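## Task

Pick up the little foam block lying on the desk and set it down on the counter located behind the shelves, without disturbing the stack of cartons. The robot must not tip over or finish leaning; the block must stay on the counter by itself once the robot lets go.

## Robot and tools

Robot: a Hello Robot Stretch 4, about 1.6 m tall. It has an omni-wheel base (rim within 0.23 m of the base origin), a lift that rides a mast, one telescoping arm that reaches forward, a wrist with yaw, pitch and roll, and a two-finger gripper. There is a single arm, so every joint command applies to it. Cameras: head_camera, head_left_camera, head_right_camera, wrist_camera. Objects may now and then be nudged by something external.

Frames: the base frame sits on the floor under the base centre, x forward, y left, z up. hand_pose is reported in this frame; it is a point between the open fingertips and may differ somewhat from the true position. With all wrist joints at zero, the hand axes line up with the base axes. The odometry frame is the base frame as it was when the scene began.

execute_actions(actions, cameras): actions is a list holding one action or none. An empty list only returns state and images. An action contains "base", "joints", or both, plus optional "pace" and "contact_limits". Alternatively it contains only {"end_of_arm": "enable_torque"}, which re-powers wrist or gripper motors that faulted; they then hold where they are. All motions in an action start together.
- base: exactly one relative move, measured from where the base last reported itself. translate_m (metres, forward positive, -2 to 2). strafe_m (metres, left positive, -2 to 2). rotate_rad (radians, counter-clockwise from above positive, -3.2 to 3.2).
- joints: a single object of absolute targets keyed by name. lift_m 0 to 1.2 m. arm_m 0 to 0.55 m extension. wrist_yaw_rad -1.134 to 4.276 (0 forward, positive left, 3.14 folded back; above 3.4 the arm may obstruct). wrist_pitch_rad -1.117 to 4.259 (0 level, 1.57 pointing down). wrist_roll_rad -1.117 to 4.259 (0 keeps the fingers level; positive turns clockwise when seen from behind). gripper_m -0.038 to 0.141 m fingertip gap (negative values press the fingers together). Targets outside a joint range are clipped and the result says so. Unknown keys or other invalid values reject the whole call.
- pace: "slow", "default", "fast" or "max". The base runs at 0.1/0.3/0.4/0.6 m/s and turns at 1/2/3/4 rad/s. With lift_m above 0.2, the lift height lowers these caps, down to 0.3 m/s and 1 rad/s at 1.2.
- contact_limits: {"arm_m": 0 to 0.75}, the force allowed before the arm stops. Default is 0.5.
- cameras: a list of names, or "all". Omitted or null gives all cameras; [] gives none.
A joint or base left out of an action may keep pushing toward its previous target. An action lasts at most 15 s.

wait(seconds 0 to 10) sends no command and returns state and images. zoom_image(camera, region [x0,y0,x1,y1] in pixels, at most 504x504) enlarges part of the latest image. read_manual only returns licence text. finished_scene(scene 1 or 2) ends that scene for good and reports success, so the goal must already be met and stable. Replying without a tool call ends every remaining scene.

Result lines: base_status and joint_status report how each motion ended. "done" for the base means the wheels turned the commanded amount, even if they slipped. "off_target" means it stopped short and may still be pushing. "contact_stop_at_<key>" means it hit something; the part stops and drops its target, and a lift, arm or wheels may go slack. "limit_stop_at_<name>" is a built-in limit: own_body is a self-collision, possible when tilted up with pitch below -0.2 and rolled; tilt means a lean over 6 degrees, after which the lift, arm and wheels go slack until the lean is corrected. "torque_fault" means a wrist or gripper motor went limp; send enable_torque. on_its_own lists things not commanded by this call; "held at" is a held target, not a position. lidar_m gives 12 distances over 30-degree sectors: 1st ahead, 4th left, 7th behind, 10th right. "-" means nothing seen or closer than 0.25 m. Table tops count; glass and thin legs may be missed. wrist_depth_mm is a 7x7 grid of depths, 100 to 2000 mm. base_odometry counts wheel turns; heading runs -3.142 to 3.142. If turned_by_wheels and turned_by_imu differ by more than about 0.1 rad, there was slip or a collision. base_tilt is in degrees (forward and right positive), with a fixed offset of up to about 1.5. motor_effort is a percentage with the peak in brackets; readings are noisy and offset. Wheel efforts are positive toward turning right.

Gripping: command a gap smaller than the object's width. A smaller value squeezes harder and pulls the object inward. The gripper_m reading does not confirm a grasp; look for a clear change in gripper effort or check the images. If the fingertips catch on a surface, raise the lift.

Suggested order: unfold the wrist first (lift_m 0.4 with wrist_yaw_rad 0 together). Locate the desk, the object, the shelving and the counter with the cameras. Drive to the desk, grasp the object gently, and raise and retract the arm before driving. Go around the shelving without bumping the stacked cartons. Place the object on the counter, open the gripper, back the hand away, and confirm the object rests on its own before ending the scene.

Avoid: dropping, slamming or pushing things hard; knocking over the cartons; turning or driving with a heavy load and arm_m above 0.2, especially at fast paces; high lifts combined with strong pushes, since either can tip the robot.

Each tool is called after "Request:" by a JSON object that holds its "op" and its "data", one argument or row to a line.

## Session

Request:
{"op": "execute_actions", "data": {
  "actions": []
}}

Scene clock: 0.00 s.
base_odometry: x=+0.000 y=+0.000 heading=+0.000 (m, m, rad; odometry frame)
turned_by_wheels: +0.000 (rad since the last result)
turned_by_imu: +0.000 (rad since the last result)
base_tilt: forward=+0.3 right=-1.0 (deg)
lidar_m: 0.77 0.78 0.91 1.33 1.34 1.53 1.75 0.96 1.11 2.36 1.72 1.05
base_status: not commanded
joint_positions: lift_m=+0.264 arm_m=+0.001 wrist_yaw_rad=+3.127 wrist_pitch_rad=+0.017 wrist_roll_rad=-0.017 gripper_m=+0.057
joint_status: not commanded
motor_effort: lift_m=+19 arm_m=+0 wrist_yaw_rad=+0 wrist_pitch_rad=-4 wrist_roll_rad=+1 gripper_m=-2 wheel_0=+0 wheel_1=+0 wheel_2=+0 (%)
hand_pose: x=-0.1155 y=+0.0917 z=+0.4376 quat_wxyz=(+0.007, -0.009, -0.008, +1.000) (m; base frame)
wrist_depth_mm: - 134 1921 1983 - 1756 1336 / - 120 166 1983 - 1756 1366 / - 122 170 - - 1808 1366 / 137 137 1921 - - 1808 1397 / 227 1808 1921 - - 1808 1397 / 1281 1397 194 1464 196 1366 1308 / 591 991 1098 - 1042 946 960
pictures: head_camera, head_left_camera, head_right_camera, wrist_camera
Images, in order (width x height): head_camera 420x560, head_left_camera 420x672, head_right_camera 420x672, wrist_camera 616x392.

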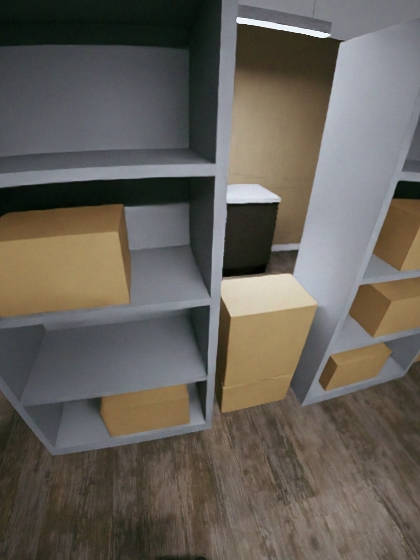

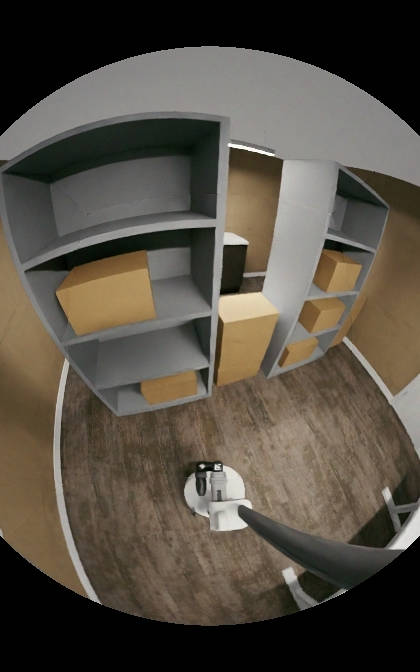

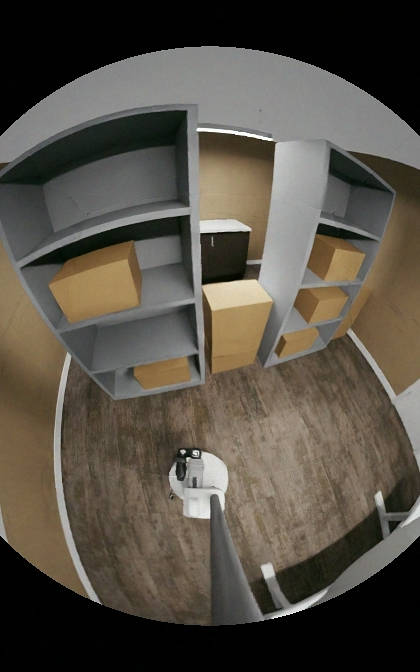

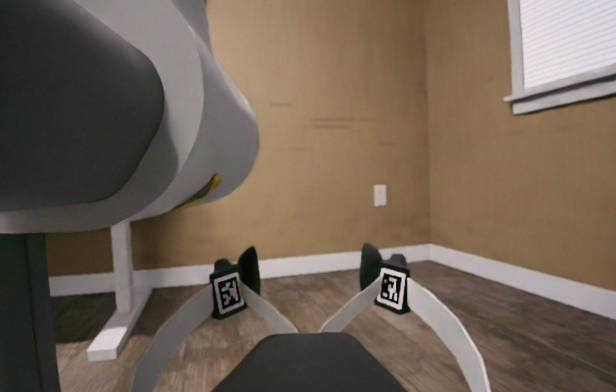

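Request:
{"op": "execute_actions", "data": {
  "actions": [
    {"base":{"rotate_rad":-2.4},"joints":{"lift_m":0.85,"wrist_yaw_rad":0,"wrist_pitch_rad":0.7,"gripper_m":0.14},"pace":"fast"}
  ]
}}

Scene clock: 4.60 s.
base_odometry: x=+0.000 y=+0.000 heading=-2.400 (m, m, rad; odometry frame)
turned_by_wheels: -2.400 (rad since the last result)
turned_by_imu: -2.362 (rad since the last result)
base_tilt: forward=+0.4 right=-1.0 (deg)
lidar_m: 0.97 1.31 2.37 1.25 0.94 0.81 0.83 1.44 1.33 1.33 1.78 0.95
base_status: done
joint_positions: lift_m=+0.850 arm_m=+0.001 wrist_yaw_rad=+0.001 wrist_pitch_rad=+0.702 wrist_roll_rad=-0.017 gripper_m=+0.140
joint_status: all done
motor_effort: lift_m=+23(24) arm_m=+0(0) wrist_yaw_rad=-2(7) wrist_pitch_rad=-3(5) wrist_roll_rad=+1(2) gripper_m=+0(4) wheel_0=+1(8) wheel_1=+1(10) wheel_2=+1(11) (%)
hand_pose: x=+0.3920 y=-0.0873 z=+0.8417 quat_wxyz=(+0.939, -0.008, +0.344, +0.003) (m; base frame)
wrist_depth_mm: - 1118 976 946 917 1308 1229 / - - - 1808 778 1464 1336 / - 1863 1921 1921 1708 1618 1430 / 1661 1576 1576 1576 1499 1499 1537 / 1366 1366 1366 1336 1308 1308 1308 / 1182 1118 1118 1118 1078 1078 1138 / 1042 1042 1060 - 1025 1008 1008
pictures: head_camera, head_left_camera, head_right_camera, wrist_camera
Images, in order (width x height): head_camera 420x560, head_left_camera 420x672, head_right_camera 420x672, wrist_camera 616x392.

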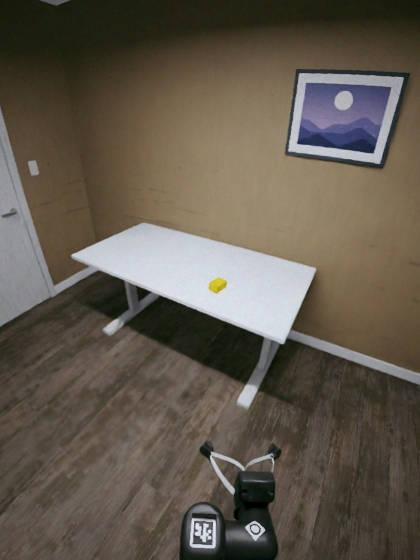

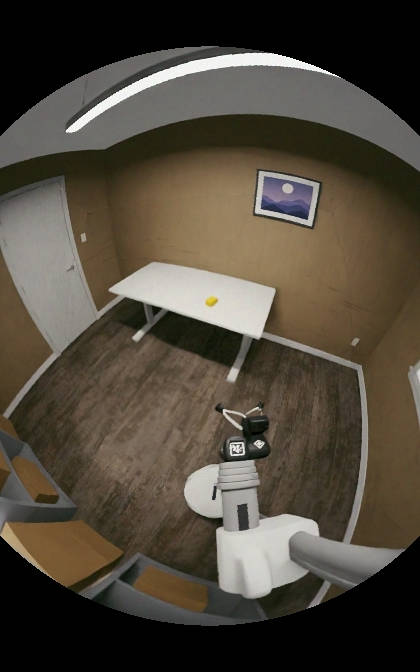

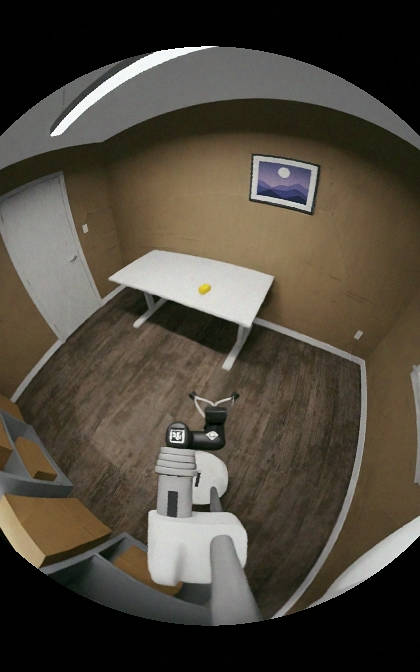

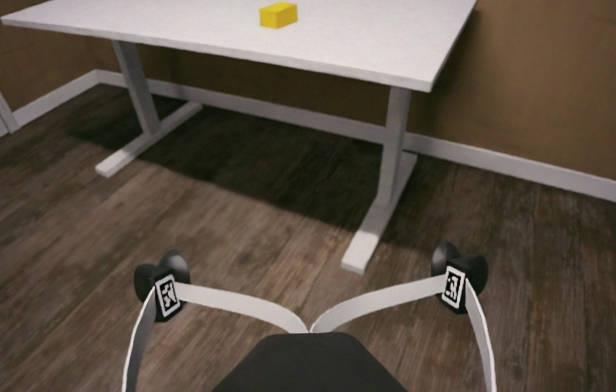

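Request:
{"op": "execute_actions", "data": {
  "actions": [
    {"base":{"rotate_rad":-0.56},"pace":"fast"}
  ],
  "cameras": []
}}

Request:
{"op": "execute_actions", "data": {
  "actions": [
    {"base":{"strafe_m":0.74},"joints":{"arm_m":0.54,"lift_m":0.83},"pace":"fast"}
  ],
  "cameras": ["head_camera","wrist_camera"]
}}

Scene clock: 10.37 s.
base_odometry: x=+0.000 y=+0.000 heading=-2.959 (m, m, rad; odometry frame)
turned_by_wheels: -0.560 (rad since the last result)
turned_by_imu: -0.552 (rad since the last result)
base_tilt: forward=+0.4 right=-0.9 (deg)
lidar_m: 0.95 0.96 1.25 2.38 1.33 0.96 0.78 0.79 1.44 1.34 1.31 1.69
base_status: done
joint_positions: lift_m=+0.850 arm_m=+0.001 wrist_yaw_rad=+0.000 wrist_pitch_rad=+0.702 wrist_roll_rad=-0.017 gripper_m=+0.140
joint_status: not commanded
motor_effort: lift_m=+23(23) arm_m=+0(0) wrist_yaw_rad=-1(1) wrist_pitch_rad=-3(3) wrist_roll_rad=+1(2) gripper_m=+1(0) wheel_0=+1(6) wheel_1=+1(7) wheel_2=+1(8) (%)
hand_pose: x=+0.3920 y=-0.0874 z=+0.8417 quat_wxyz=(+0.939, -0.008, +0.344, +0.003) (m; base frame)
wrist_depth_mm: 1060 991 1464 1499 1537 1618 1576 / 809 831 1618 1661 1708 1808 1576 / 1661 1756 1756 1808 1863 1808 1618 / 1618 1618 1537 1576 1537 1537 1499 / 1366 1336 1336 1336 1336 1308 1281 / 1182 1118 1118 1160 1118 1078 1138 / 1042 1025 1042 - 1060 1025 991
pictures: none
No camera images: the call's "cameras" was empty. Leave "cameras" out to get every camera's image.

Scene clock: 13.60 s.
base_odometry: x=+0.134 y=-0.728 heading=-2.960 (m, m, rad; odometry frame)
turned_by_wheels: +0.000 (rad since the last result)
turned_by_imu: -0.003 (rad since the last result)
base_tilt: forward=+0.3 right=-0.9 (deg)
lidar_m: 0.88 0.90 1.15 1.62 1.59 0.97 0.91 0.96 1.15 2.04 2.07 0.93
base_status: done
joint_positions: lift_m=+0.830 arm_m=+0.539 wrist_yaw_rad=+0.000 wrist_pitch_rad=+0.702 wrist_roll_rad=-0.017 gripper_m=+0.140
joint_status: all done
motor_effort: lift_m=+16(20) arm_m=+8(8) wrist_yaw_rad=-1(1) wrist_pitch_rad=-3(5) wrist_roll_rad=+1(2) gripper_m=-2(2) wheel_0=+1(10) wheel_1=-3(10) wheel_2=+0(0) (%)
hand_pose: x=+0.9298 y=-0.0874 z=+0.8222 quat_wxyz=(+0.939, -0.008, +0.344, +0.003) (m; base frame)
wrist_depth_mm: 831 831 854 866 866 917 976 / 707 683 668 661 647 640 1060 / 549 544 525 521 517 512 508 / 449 445 436 399 430 421 421 / 379 377 375 370 368 362 359 / 329 310 310 315 307 304 314 / 291 289 296 - 293 297 960
pictures: head_camera, wrist_camera
Images, in order (width x height): head_camera 420x560, wrist_camera 616x392.

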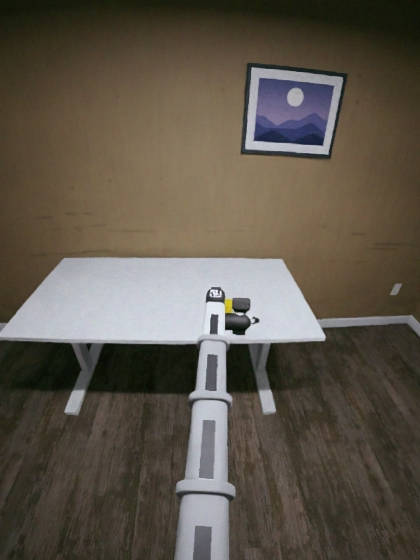

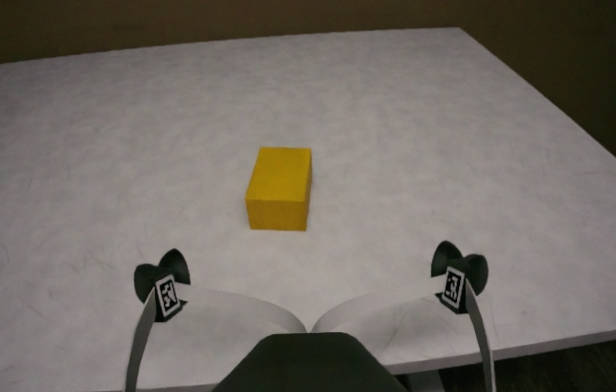

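Request:
{"op": "execute_actions", "data": {
  "actions": [
    {"base":{"rotate_rad":0.028},"joints":{"lift_m":0.753,"gripper_m":0.11},"pace":"fast"}
  ],
  "cameras": []
}}

Request:
{"op": "execute_actions", "data": {
  "actions": [
    {"base":{"translate_m":0.155}}
  ],
  "cameras": ["wrist_camera"]
}}

Request:
{"op": "execute_actions", "data": {
  "actions": [
    {"joints":{"gripper_m":0.01}}
  ],
  "cameras": ["wrist_camera"]
}}

Scene clock: 20.17 s.
base_odometry: x=+0.134 y=-0.728 heading=-2.932 (m, m, rad; odometry frame)
turned_by_wheels: +0.028 (rad since the last result)
turned_by_imu: +0.026 (rad since the last result)
base_tilt: forward=+0.5 right=-1.1 (deg)
lidar_m: 0.88 0.91 1.20 1.62 1.53 0.94 0.91 0.94 1.16 2.00 2.08 0.94
base_status: done
joint_positions: lift_m=+0.753 arm_m=+0.539 wrist_yaw_rad=+0.000 wrist_pitch_rad=+0.702 wrist_roll_rad=-0.017 gripper_m=+0.110
joint_status: all done
motor_effort: lift_m=+16(15) arm_m=+8(8) wrist_yaw_rad=+0(0) wrist_pitch_rad=-4(3) wrist_roll_rad=+1(1) gripper_m=+1(2) wheel_0=-1(7) wheel_1=+1(8) wheel_2=+1(5) (%)
hand_pose: x=+0.9298 y=-0.0874 z=+0.7453 quat_wxyz=(+0.939, -0.008, +0.344, +0.003) (m; base frame)
wrist_depth_mm: 707 668 647 654 615 615 904 / 517 500 488 480 473 469 469 / 402 397 387 327 377 375 370 / 330 325 322 319 315 310 307 / 278 277 274 272 270 267 264 / 241 234 228 238 229 236 242 / 569 231 238 - 917 904 904
pictures: none
No camera images: the call's "cameras" was empty. Leave "cameras" out to get every camera's image.

Scene clock: 22.03 s.
base_odometry: x=-0.018 y=-0.760 heading=-2.931 (m, m, rad; odometry frame)
turned_by_wheels: +0.000 (rad since the last result)
turned_by_imu: +0.000 (rad since the last result)
base_tilt: forward=+0.5 right=-0.9 (deg)
lidar_m: 0.72 0.75 0.99 1.63 1.70 1.11 1.07 1.13 1.38 2.02 2.07 0.78
base_status: done
joint_positions: lift_m=+0.753 arm_m=+0.539 wrist_yaw_rad=+0.000 wrist_pitch_rad=+0.702 wrist_roll_rad=-0.017 gripper_m=+0.110
joint_status: not commanded
motor_effort: lift_m=+16(16) arm_m=+8(8) wrist_yaw_rad=-1(0) wrist_pitch_rad=-3(2) wrist_roll_rad=+1(2) gripper_m=-3(0) wheel_0=+0(4) wheel_1=+2(6) wheel_2=+2(8) (%)
hand_pose: x=+0.9298 y=-0.0874 z=+0.7453 quat_wxyz=(+0.939, -0.008, +0.344, +0.003) (m; base frame)
wrist_depth_mm: 668 668 647 654 621 615 750 / 521 500 488 480 473 469 469 / 402 394 387 382 377 373 370 / 329 324 322 250 315 312 309 / 278 277 274 214 262 267 264 / 240 234 200 197 223 227 229 / 214 211 216 - 213 205 205
pictures: wrist_camera
Images, in order (width x height): wrist_camera 616x392.

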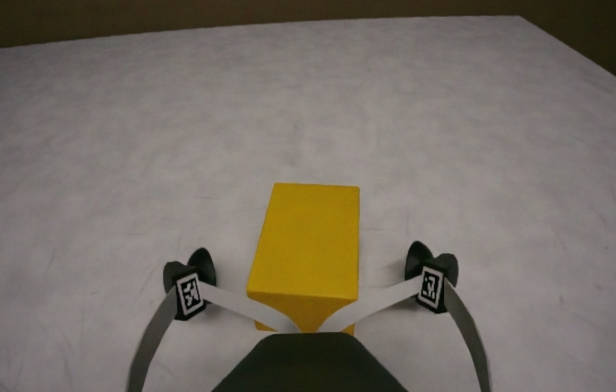

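Scene clock: 23.87 s.
base_odometry: x=-0.018 y=-0.760 heading=-2.931 (m, m, rad; odometry frame)
turned_by_wheels: +0.000 (rad since the last result)
turned_by_imu: -0.001 (rad since the last result)
base_tilt: forward=+0.3 right=-1.0 (deg)
lidar_m: 0.71 0.75 1.00 1.64 1.69 1.14 1.06 1.13 1.39 1.99 2.07 0.77
base_status: not commanded
joint_positions: lift_m=+0.753 arm_m=+0.539 wrist_yaw_rad=+0.000 wrist_pitch_rad=+0.702 wrist_roll_rad=-0.017 gripper_m=+0.011
joint_status: all done
motor_effort: lift_m=+15(16) arm_m=+8(8) wrist_yaw_rad=+0(1) wrist_pitch_rad=-3(3) wrist_roll_rad=+1(2) gripper_m=-24(21) wheel_0=+0(0) wheel_1=+2(2) wheel_2=+2(2) (%)
hand_pose: x=+0.9298 y=-0.0874 z=+0.7453 quat_wxyz=(+0.939, -0.008, +0.344, +0.003) (m; base frame)
wrist_depth_mm: 676 668 647 654 621 615 759 / 517 500 488 480 473 469 469 / 399 394 387 382 377 373 370 / 329 325 322 236 314 312 306 / 278 276 274 202 262 266 263 / 240 240 184 186 185 225 229 / 214 211 216 - 212 206 206
pictures: wrist_camera
Images, in order (width x height): wrist_camera 616x392.

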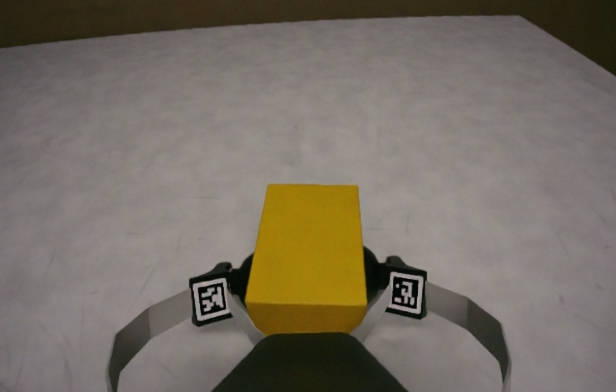

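Request:
{"op": "execute_actions", "data": {
  "actions": [
    {"joints":{"lift_m":0.8},"pace":"fast"}
  ],
  "cameras": []
}}

Request:
{"op": "execute_actions", "data": {
  "actions": [
    {"base":{"rotate_rad":-3.15},"joints":{"arm_m":0},"pace":"fast"}
  ],
  "cameras": []
}}

Request:
{"op": "execute_actions", "data": {
  "actions": [
    {"base":{"strafe_m":1.65},"joints":{"lift_m":0.6},"pace":"fast"}
  ]
}}

Scene clock: 29.63 s.
base_odometry: x=-0.018 y=-0.760 heading=-2.931 (m, m, rad; odometry frame)
turned_by_wheels: +0.000 (rad since the last result)
turned_by_imu: -0.002 (rad since the last result)
base_tilt: forward=+0.3 right=-1.1 (deg)
lidar_m: 0.71 0.76 1.03 1.63 1.70 1.13 1.07 1.14 1.38 2.02 2.05 0.76
base_status: not commanded
joint_positions: lift_m=+0.800 arm_m=+0.539 wrist_yaw_rad=+0.000 wrist_pitch_rad=+0.702 wrist_roll_rad=-0.017 gripper_m=+0.011
joint_status: all done
motor_effort: lift_m=+23(25) arm_m=+8(8) wrist_yaw_rad=-1(0) wrist_pitch_rad=-5(4) wrist_roll_rad=+2(2) gripper_m=-25(23) wheel_0=+0(0) wheel_1=+2(2) wheel_2=+2(2) (%)
hand_pose: x=+0.9298 y=-0.0874 z=+0.7916 quat_wxyz=(+0.939, -0.008, +0.344, +0.003) (m; base frame)
wrist_depth_mm: 691 715 715 715 741 750 788 / 627 615 597 585 574 569 569 / 492 480 473 462 459 455 452 / 399 397 392 236 382 379 375 / 340 336 334 202 319 324 322 / 294 293 184 186 185 274 281 / 260 258 264 - 259 251 251
pictures: none
No camera images: the call's "cameras" was empty. Leave "cameras" out to get every camera's image.

Scene clock: 32.37 s.
base_odometry: x=-0.018 y=-0.760 heading=+0.202 (m, m, rad; odometry frame)
turned_by_wheels: -3.150 (rad since the last result)
turned_by_imu: -3.099 (rad since the last result)
base_tilt: forward=+0.4 right=-1.0 (deg)
lidar_m: 1.03 1.13 1.35 2.06 2.07 0.79 0.72 0.74 0.99 1.62 1.67 1.11
base_status: done
joint_positions: lift_m=+0.800 arm_m=+0.002 wrist_yaw_rad=+0.000 wrist_pitch_rad=+0.702 wrist_roll_rad=-0.017 gripper_m=+0.011
joint_status: all done
motor_effort: lift_m=+22(23) arm_m=-8(10) wrist_yaw_rad=+1(2) wrist_pitch_rad=-4(5) wrist_roll_rad=+2(1) gripper_m=-26(22) wheel_0=+0(6) wheel_1=+1(6) wheel_2=+1(5) (%)
hand_pose: x=+0.3933 y=-0.0875 z=+0.7916 quat_wxyz=(+0.939, -0.008, +0.344, +0.003) (m; base frame)
wrist_depth_mm: 820 820 854 1205 1098 854 878 / 891 891 946 1025 960 946 960 / 946 1025 1042 1499 1138 1366 1160 / 1042 1160 1182 236 1160 1281 1336 / 1182 1229 1255 202 1205 1255 1229 / 1118 1118 184 186 185 1042 1078 / 991 976 1008 - 991 976 960
pictures: none
No camera images: the call's "cameras" was empty. Leave "cameras" out to get every camera's image.

Scene clock: 37.77 s.
base_odometry: x=-0.349 y=+0.856 heading=+0.202 (m, m, rad; odometry frame)
turned_by_wheels: +0.000 (rad since the last result)
turned_by_imu: -0.004 (rad since the last result)
base_tilt: forward=+0.4 right=-1.0 (deg)
lidar_m: 0.91 0.67 0.45 0.40 0.43 0.50 1.26 1.69 1.37 3.26 1.40 0.94
base_status: done
joint_positions: lift_m=+0.600 arm_m=+0.002 wrist_yaw_rad=+0.000 wrist_pitch_rad=+0.702 wrist_roll_rad=-0.017 gripper_m=+0.011
joint_status: all done
motor_effort: lift_m=+16(22) arm_m=-8(8) wrist_yaw_rad=+1(1) wrist_pitch_rad=-5(5) wrist_roll_rad=+2(1) gripper_m=-24(23) wheel_0=+2(15) wheel_1=-1(10) wheel_2=+1(2) (%)
hand_pose: x=+0.3933 y=-0.0875 z=+0.5921 quat_wxyz=(+0.939, -0.008, +0.344, +0.003) (m; base frame)
wrist_depth_mm: 931 1464 - - 699 723 723 / 904 1464 1808 1708 1205 976 976 / 904 1336 1430 1397 1205 891 878 / 854 1160 1205 236 1042 991 1008 / 854 1025 1008 202 960 991 976 / 809 891 184 186 185 831 854 / 768 778 809 - 788 759 768
pictures: head_camera, head_left_camera, head_right_camera, wrist_camera
Images, in order (width x height): head_camera 420x560, head_left_camera 420x672, head_right_camera 420x672, wrist_camera 616x392.

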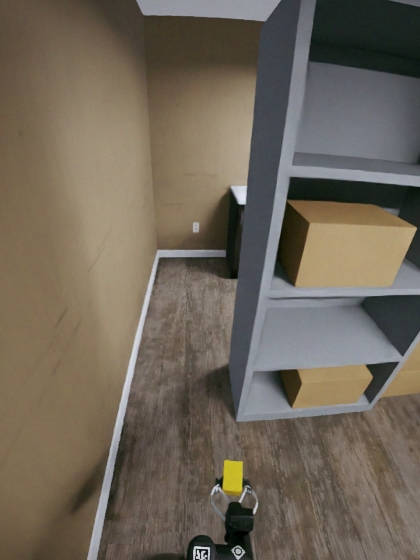

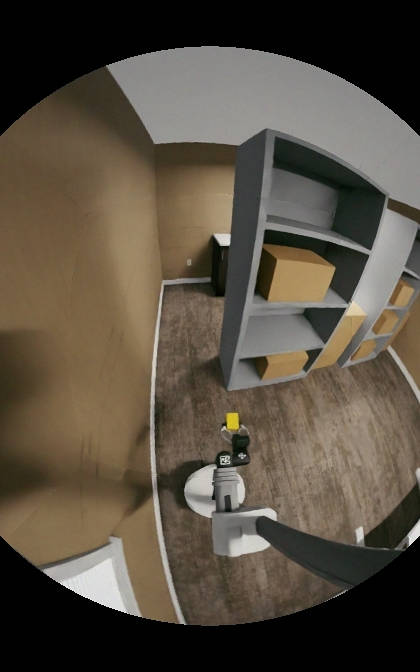

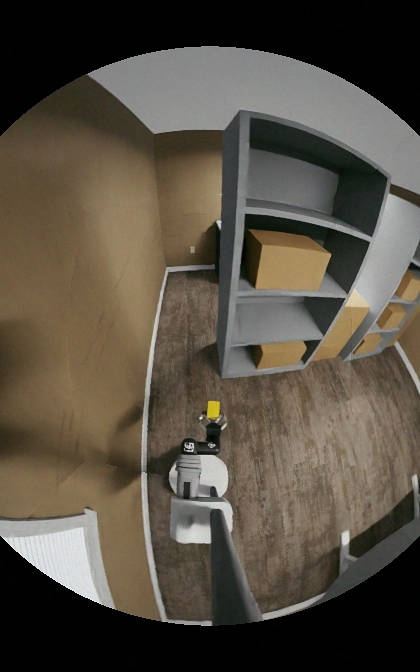

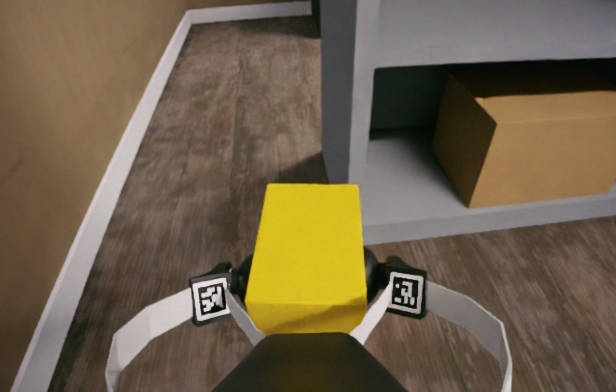

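Request:
{"op": "execute_actions", "data": {
  "actions": [
    {"base":{"rotate_rad":0.18},"pace":"fast"}
  ],
  "cameras": []
}}

Request:
{"op": "execute_actions", "data": {
  "actions": [
    {"base":{"translate_m":1.1},"pace":"fast"}
  ],
  "cameras": ["head_camera","head_right_camera"]
}}

Scene clock: 43.40 s.
base_odometry: x=-0.349 y=+0.856 heading=+0.382 (m, m, rad; odometry frame)
turned_by_wheels: +0.180 (rad since the last result)
turned_by_imu: +0.175 (rad since the last result)
base_tilt: forward=+0.4 right=-1.0 (deg)
lidar_m: 1.31 0.57 0.44 0.42 0.42 0.58 1.70 1.40 1.41 2.69 1.15 0.89
base_status: done
joint_positions: lift_m=+0.600 arm_m=+0.002 wrist_yaw_rad=+0.000 wrist_pitch_rad=+0.702 wrist_roll_rad=-0.017 gripper_m=+0.011
joint_status: not commanded
motor_effort: lift_m=+16(16) arm_m=-8(8) wrist_yaw_rad=+0(1) wrist_pitch_rad=-5(5) wrist_roll_rad=+2(2) gripper_m=-23(23) wheel_0=-1(7) wheel_1=-2(6) wheel_2=-1(9) (%)
hand_pose: x=+0.3933 y=-0.0874 z=+0.5921 quat_wxyz=(+0.939, -0.008, +0.344, +0.003) (m; base frame)
wrist_depth_mm: 647 904 1618 - - 654 715 / 654 917 1618 1808 1618 661 917 / 661 931 1397 1430 1205 1182 866 / 647 931 1205 236 991 1042 866 / 668 917 1025 202 946 946 917 / 676 820 185 186 185 842 854 / 668 768 798 - 788 768 768
pictures: none
No camera images: the call's "cameras" was empty. Leave "cameras" out to get every camera's image.

Scene clock: 47.43 s.
base_odometry: x=+0.672 y=+1.267 heading=+0.382 (m, m, rad; odometry frame)
turned_by_wheels: +0.000 (rad since the last result)
turned_by_imu: +0.001 (rad since the last result)
base_tilt: forward=+0.2 right=-0.9 (deg)
lidar_m: 1.05 0.44 0.33 0.30 0.36 0.53 1.88 2.32 0.32 0.32 0.35 1.43
base_status: done
joint_positions: lift_m=+0.600 arm_m=+0.002 wrist_yaw_rad=+0.000 wrist_pitch_rad=+0.702 wrist_roll_rad=-0.017 gripper_m=+0.011
joint_status: not commanded
motor_effort: lift_m=+16(16) arm_m=-8(8) wrist_yaw_rad=+0(1) wrist_pitch_rad=-5(5) wrist_roll_rad=+2(2) gripper_m=-23(25) wheel_0=+0(7) wheel_1=-1(7) wheel_2=+1(12) (%)
hand_pose: x=+0.3933 y=-0.0874 z=+0.5921 quat_wxyz=(+0.939, -0.008, +0.344, +0.003) (m; base frame)
wrist_depth_mm: 535 741 1308 1661 1618 1118 1008 / 539 759 1366 1808 1708 1182 1098 / 544 768 1336 1430 1397 1336 1281 / 535 768 1160 236 1182 1160 1160 / 549 778 1025 202 976 991 976 / 554 683 184 186 185 842 842 / 554 699 798 - 788 768 759
pictures: head_camera, head_right_camera
Images, in order (width x height): head_camera 420x560, head_right_camera 420x672.

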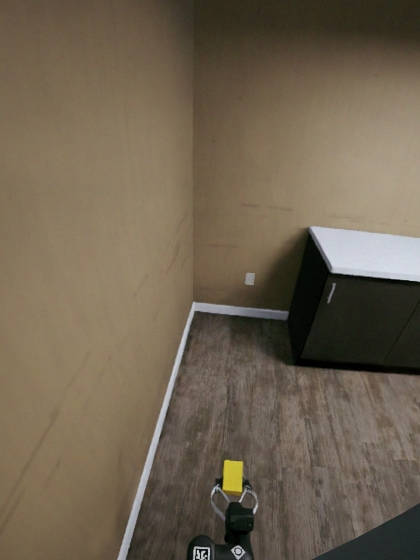

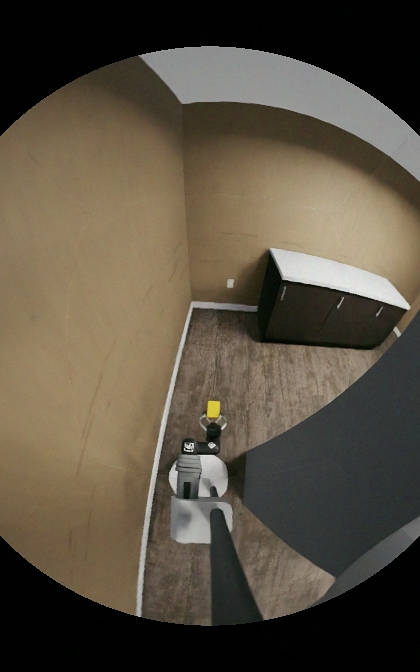

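Request:
{"op": "execute_actions", "data": {
  "actions": [
    {"base":{"translate_m":0.2},"pace":"fast"}
  ],
  "cameras": []
}}

Request:
{"op": "execute_actions", "data": {
  "actions": [
    {"base":{"rotate_rad":-0.52},"joints":{"lift_m":1.03},"pace":"fast"}
  ],
  "cameras": []
}}

Request:
{"op": "execute_actions", "data": {
  "actions": [
    {"base":{"translate_m":0.63},"joints":{"arm_m":0.54},"pace":"fast"}
  ],
  "cameras": ["head_camera","wrist_camera"]
}}

Scene clock: 56.67 s.
base_odometry: x=+0.857 y=+1.341 heading=+0.382 (m, m, rad; odometry frame)
turned_by_wheels: +0.000 (rad since the last result)
turned_by_imu: -0.001 (rad since the last result)
base_tilt: forward=+0.4 right=-1.1 (deg)
lidar_m: 1.00 0.41 0.31 0.31 0.34 0.52 1.86 0.47 0.34 0.32 1.46 1.22
base_status: done
joint_positions: lift_m=+0.600 arm_m=+0.002 wrist_yaw_rad=+0.000 wrist_pitch_rad=+0.702 wrist_roll_rad=-0.017 gripper_m=+0.011
joint_status: not commanded
motor_effort: lift_m=+16(16) arm_m=-8(8) wrist_yaw_rad=+0(0) wrist_pitch_rad=-4(5) wrist_roll_rad=+2(1) gripper_m=-23(23) wheel_0=-1(7) wheel_1=+0(6) wheel_2=+2(11) (%)
hand_pose: x=+0.3933 y=-0.0874 z=+0.5921 quat_wxyz=(+0.939, -0.008, +0.344, +0.003) (m; base frame)
wrist_depth_mm: 512 707 1281 1430 1430 1160 831 / 521 723 1281 1576 1537 1160 904 / 525 732 1281 1430 1430 1160 1008 / 512 750 1138 236 1182 1160 1138 / 530 750 991 202 976 991 976 / 530 661 184 186 185 831 854 / 530 661 798 - 798 768 768
pictures: none
No camera images: the call's "cameras" was empty. Leave "cameras" out to get every camera's image.

Scene clock: 58.83 s.
base_odometry: x=+0.857 y=+1.341 heading=-0.138 (m, m, rad; odometry frame)
turned_by_wheels: -0.520 (rad since the last result)
turned_by_imu: -0.512 (rad since the last result)
base_tilt: forward=+0.3 right=-0.9 (deg)
lidar_m: 1.25 0.99 0.43 0.31 0.31 0.35 0.52 1.72 0.45 0.36 0.33 1.50
base_status: done
joint_positions: lift_m=+1.030 arm_m=+0.002 wrist_yaw_rad=+0.000 wrist_pitch_rad=+0.702 wrist_roll_rad=-0.017 gripper_m=+0.011
joint_status: all done
motor_effort: lift_m=+23(26) arm_m=-8(8) wrist_yaw_rad=+1(0) wrist_pitch_rad=-4(5) wrist_roll_rad=+2(2) gripper_m=-23(25) wheel_0=-1(7) wheel_1=+0(8) wheel_2=+1(7) (%)
hand_pose: x=+0.3933 y=-0.0874 z=+1.0215 quat_wxyz=(+0.939, -0.008, +0.344, +0.003) (m; base frame)
wrist_depth_mm: 1229 1366 1397 1042 1160 1336 1537 / 1366 1499 1537 1160 1281 1499 1756 / 1464 1618 1756 1281 1464 1756 - / 1537 1756 1863 236 1756 1808 1756 / 1397 1618 1576 203 1537 1537 1537 / 1229 1397 184 186 185 1308 1308 / 1078 1229 1281 - 1255 1182 1182
pictures: none
No camera images: the call's "cameras" was empty. Leave "cameras" out to get every camera's image.

Scene clock: 62.10 s.
base_odometry: x=+1.481 y=+1.255 heading=-0.138 (m, m, rad; odometry frame)
turned_by_wheels: +0.000 (rad since the last result)
turned_by_imu: +0.000 (rad since the last result)
base_tilt: forward=+0.4 right=-1.0 (deg)
lidar_m: 0.61 1.14 0.77 0.60 0.56 0.64 0.98 0.50 0.55 0.80 1.69 0.73
base_status: done
joint_positions: lift_m=+1.030 arm_m=+0.539 wrist_yaw_rad=+0.000 wrist_pitch_rad=+0.702 wrist_roll_rad=-0.017 gripper_m=+0.011
joint_status: all done
motor_effort: lift_m=+23(23) arm_m=+8(10) wrist_yaw_rad=-1(1) wrist_pitch_rad=-4(5) wrist_roll_rad=+2(2) gripper_m=-22(22) wheel_0=+0(7) wheel_1=+0(7) wheel_2=+0(10) (%)
hand_pose: x=+0.9298 y=-0.0874 z=+1.0216 quat_wxyz=(+0.939, -0.008, +0.344, +0.003) (m; base frame)
wrist_depth_mm: 394 430 473 525 597 683 778 / 424 466 517 585 640 661 661 / 466 508 539 539 535 525 525 / 480 455 449 236 442 436 433 / 418 389 387 202 368 375 370 / 357 338 184 186 182 319 324 / 312 298 306 - 300 290 293
pictures: head_camera, wrist_camera
Images, in order (width x height): head_camera 420x560, wrist_camera 616x392.

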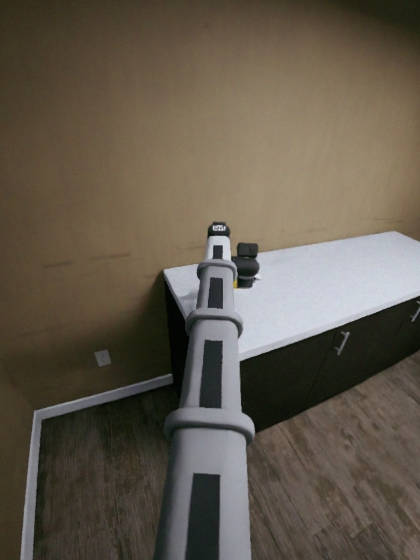

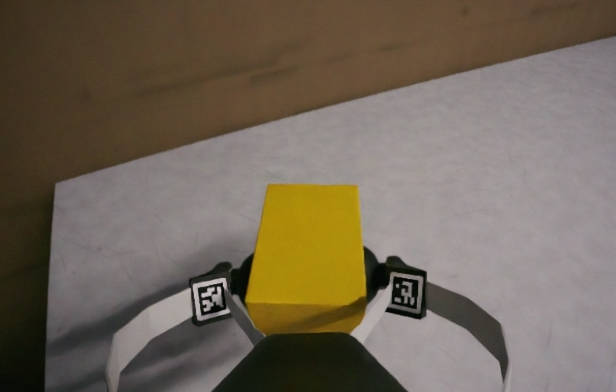

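Request:
{"op": "execute_actions", "data": {
  "actions": [
    {"joints":{"lift_m":0.944}}
  ],
  "cameras": []
}}

Request:
{"op": "execute_actions", "data": {
  "actions": [
    {"joints":{"gripper_m":0.1}}
  ],
  "cameras": []
}}

Request:
{"op": "execute_actions", "data": {
  "actions": [
    {"joints":{"lift_m":1.03},"pace":"fast"}
  ],
  "cameras": ["wrist_camera"]
}}

Scene clock: 68.03 s.
base_odometry: x=+1.481 y=+1.255 heading=-0.138 (m, m, rad; odometry frame)
turned_by_wheels: +0.000 (rad since the last result)
turned_by_imu: -0.002 (rad since the last result)
base_tilt: forward=+0.4 right=-0.9 (deg)
lidar_m: 0.60 1.15 0.78 0.59 0.57 0.64 0.94 0.52 0.55 0.80 1.69 0.72
base_status: not commanded
joint_positions: lift_m=+0.944 arm_m=+0.539 wrist_yaw_rad=+0.000 wrist_pitch_rad=+0.702 wrist_roll_rad=-0.017 gripper_m=+0.011
joint_status: all done
motor_effort: lift_m=+15(23) arm_m=+8(8) wrist_yaw_rad=-1(1) wrist_pitch_rad=-4(4) wrist_roll_rad=+1(1) gripper_m=-23(24) wheel_0=+0(0) wheel_1=+0(0) wheel_2=+0(0) (%)
hand_pose: x=+0.9298 y=-0.0874 z=+0.9363 quat_wxyz=(+0.939, -0.008, +0.344, +0.003) (m; base frame)
wrist_depth_mm: 394 430 477 525 580 609 621 / 427 459 488 480 473 469 469 / 402 397 389 384 379 375 373 / 330 327 322 236 315 312 309 / 278 278 276 202 263 267 265 / 242 241 184 186 185 226 231 / 215 213 217 - 213 207 206
pictures: none
No camera images: the call's "cameras" was empty. Leave "cameras" out to get every camera's image.

Scene clock: 69.73 s.
base_odometry: x=+1.481 y=+1.255 heading=-0.138 (m, m, rad; odometry frame)
turned_by_wheels: +0.000 (rad since the last result)
turned_by_imu: -0.001 (rad since the last result)
base_tilt: forward=+0.3 right=-1.0 (deg)
lidar_m: 0.60 1.14 0.79 0.59 0.56 0.63 0.96 0.51 0.52 0.81 1.69 0.74
base_status: not commanded
joint_positions: lift_m=+0.944 arm_m=+0.539 wrist_yaw_rad=+0.000 wrist_pitch_rad=+0.702 wrist_roll_rad=-0.017 gripper_m=+0.100
joint_status: all done
motor_effort: lift_m=+15(15) arm_m=+8(8) wrist_yaw_rad=-1(0) wrist_pitch_rad=-3(5) wrist_roll_rad=+2(1) gripper_m=-1(27) wheel_0=+0(0) wheel_1=+0(0) wheel_2=+0(0) (%)
hand_pose: x=+0.9298 y=-0.0874 z=+0.9363 quat_wxyz=(+0.939, -0.008, +0.344, +0.003) (m; base frame)
wrist_depth_mm: 394 430 477 525 580 609 621 / 424 459 488 480 473 469 466 / 402 397 389 384 377 375 373 / 330 325 324 252 315 312 309 / 279 277 276 216 264 267 265 / 242 242 200 198 214 229 231 / 214 213 217 - 213 207 206
pictures: none
No camera images: the call's "cameras" was empty. Leave "cameras" out to get every camera's image.

Scene clock: 70.83 s.
base_odometry: x=+1.481 y=+1.255 heading=-0.138 (m, m, rad; odometry frame)
turned_by_wheels: +0.000 (rad since the last result)
turned_by_imu: +0.000 (rad since the last result)
base_tilt: forward=+0.4 right=-0.9 (deg)
lidar_m: 0.60 1.15 0.79 0.60 0.58 0.64 0.98 0.50 0.54 0.80 1.68 0.73
base_status: not commanded
joint_positions: lift_m=+1.030 arm_m=+0.539 wrist_yaw_rad=+0.000 wrist_pitch_rad=+0.702 wrist_roll_rad=-0.017 gripper_m=+0.100
joint_status: all done
motor_effort: lift_m=+23(25) arm_m=+8(8) wrist_yaw_rad=-1(1) wrist_pitch_rad=-4(5) wrist_roll_rad=+2(2) gripper_m=-3(1) wheel_0=+0(0) wheel_1=+0(0) wheel_2=+0(0) (%)
hand_pose: x=+0.9298 y=-0.0874 z=+1.0216 quat_wxyz=(+0.939, -0.008, +0.344, +0.003) (m; base frame)
wrist_depth_mm: 394 427 473 525 597 676 768 / 424 466 521 585 634 661 661 / 466 508 539 539 535 525 525 / 480 455 452 449 442 436 436 / 415 392 387 384 379 375 370 / 359 340 200 285 315 320 324 / 314 298 304 - 300 289 293
pictures: wrist_camera
Images, in order (width x height): wrist_camera 616x392.

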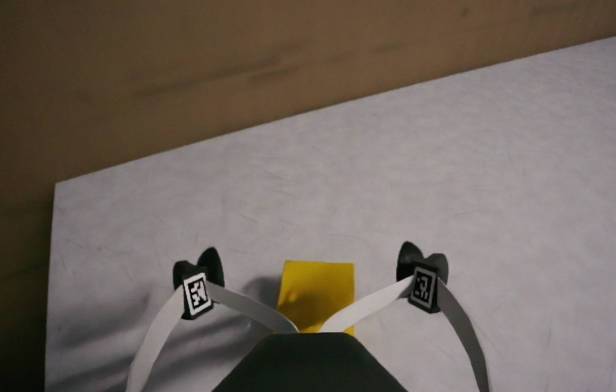

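Request:
{"op": "finished_scene", "data": {
  "scene": 2
}}

The scene is finished: the task was done.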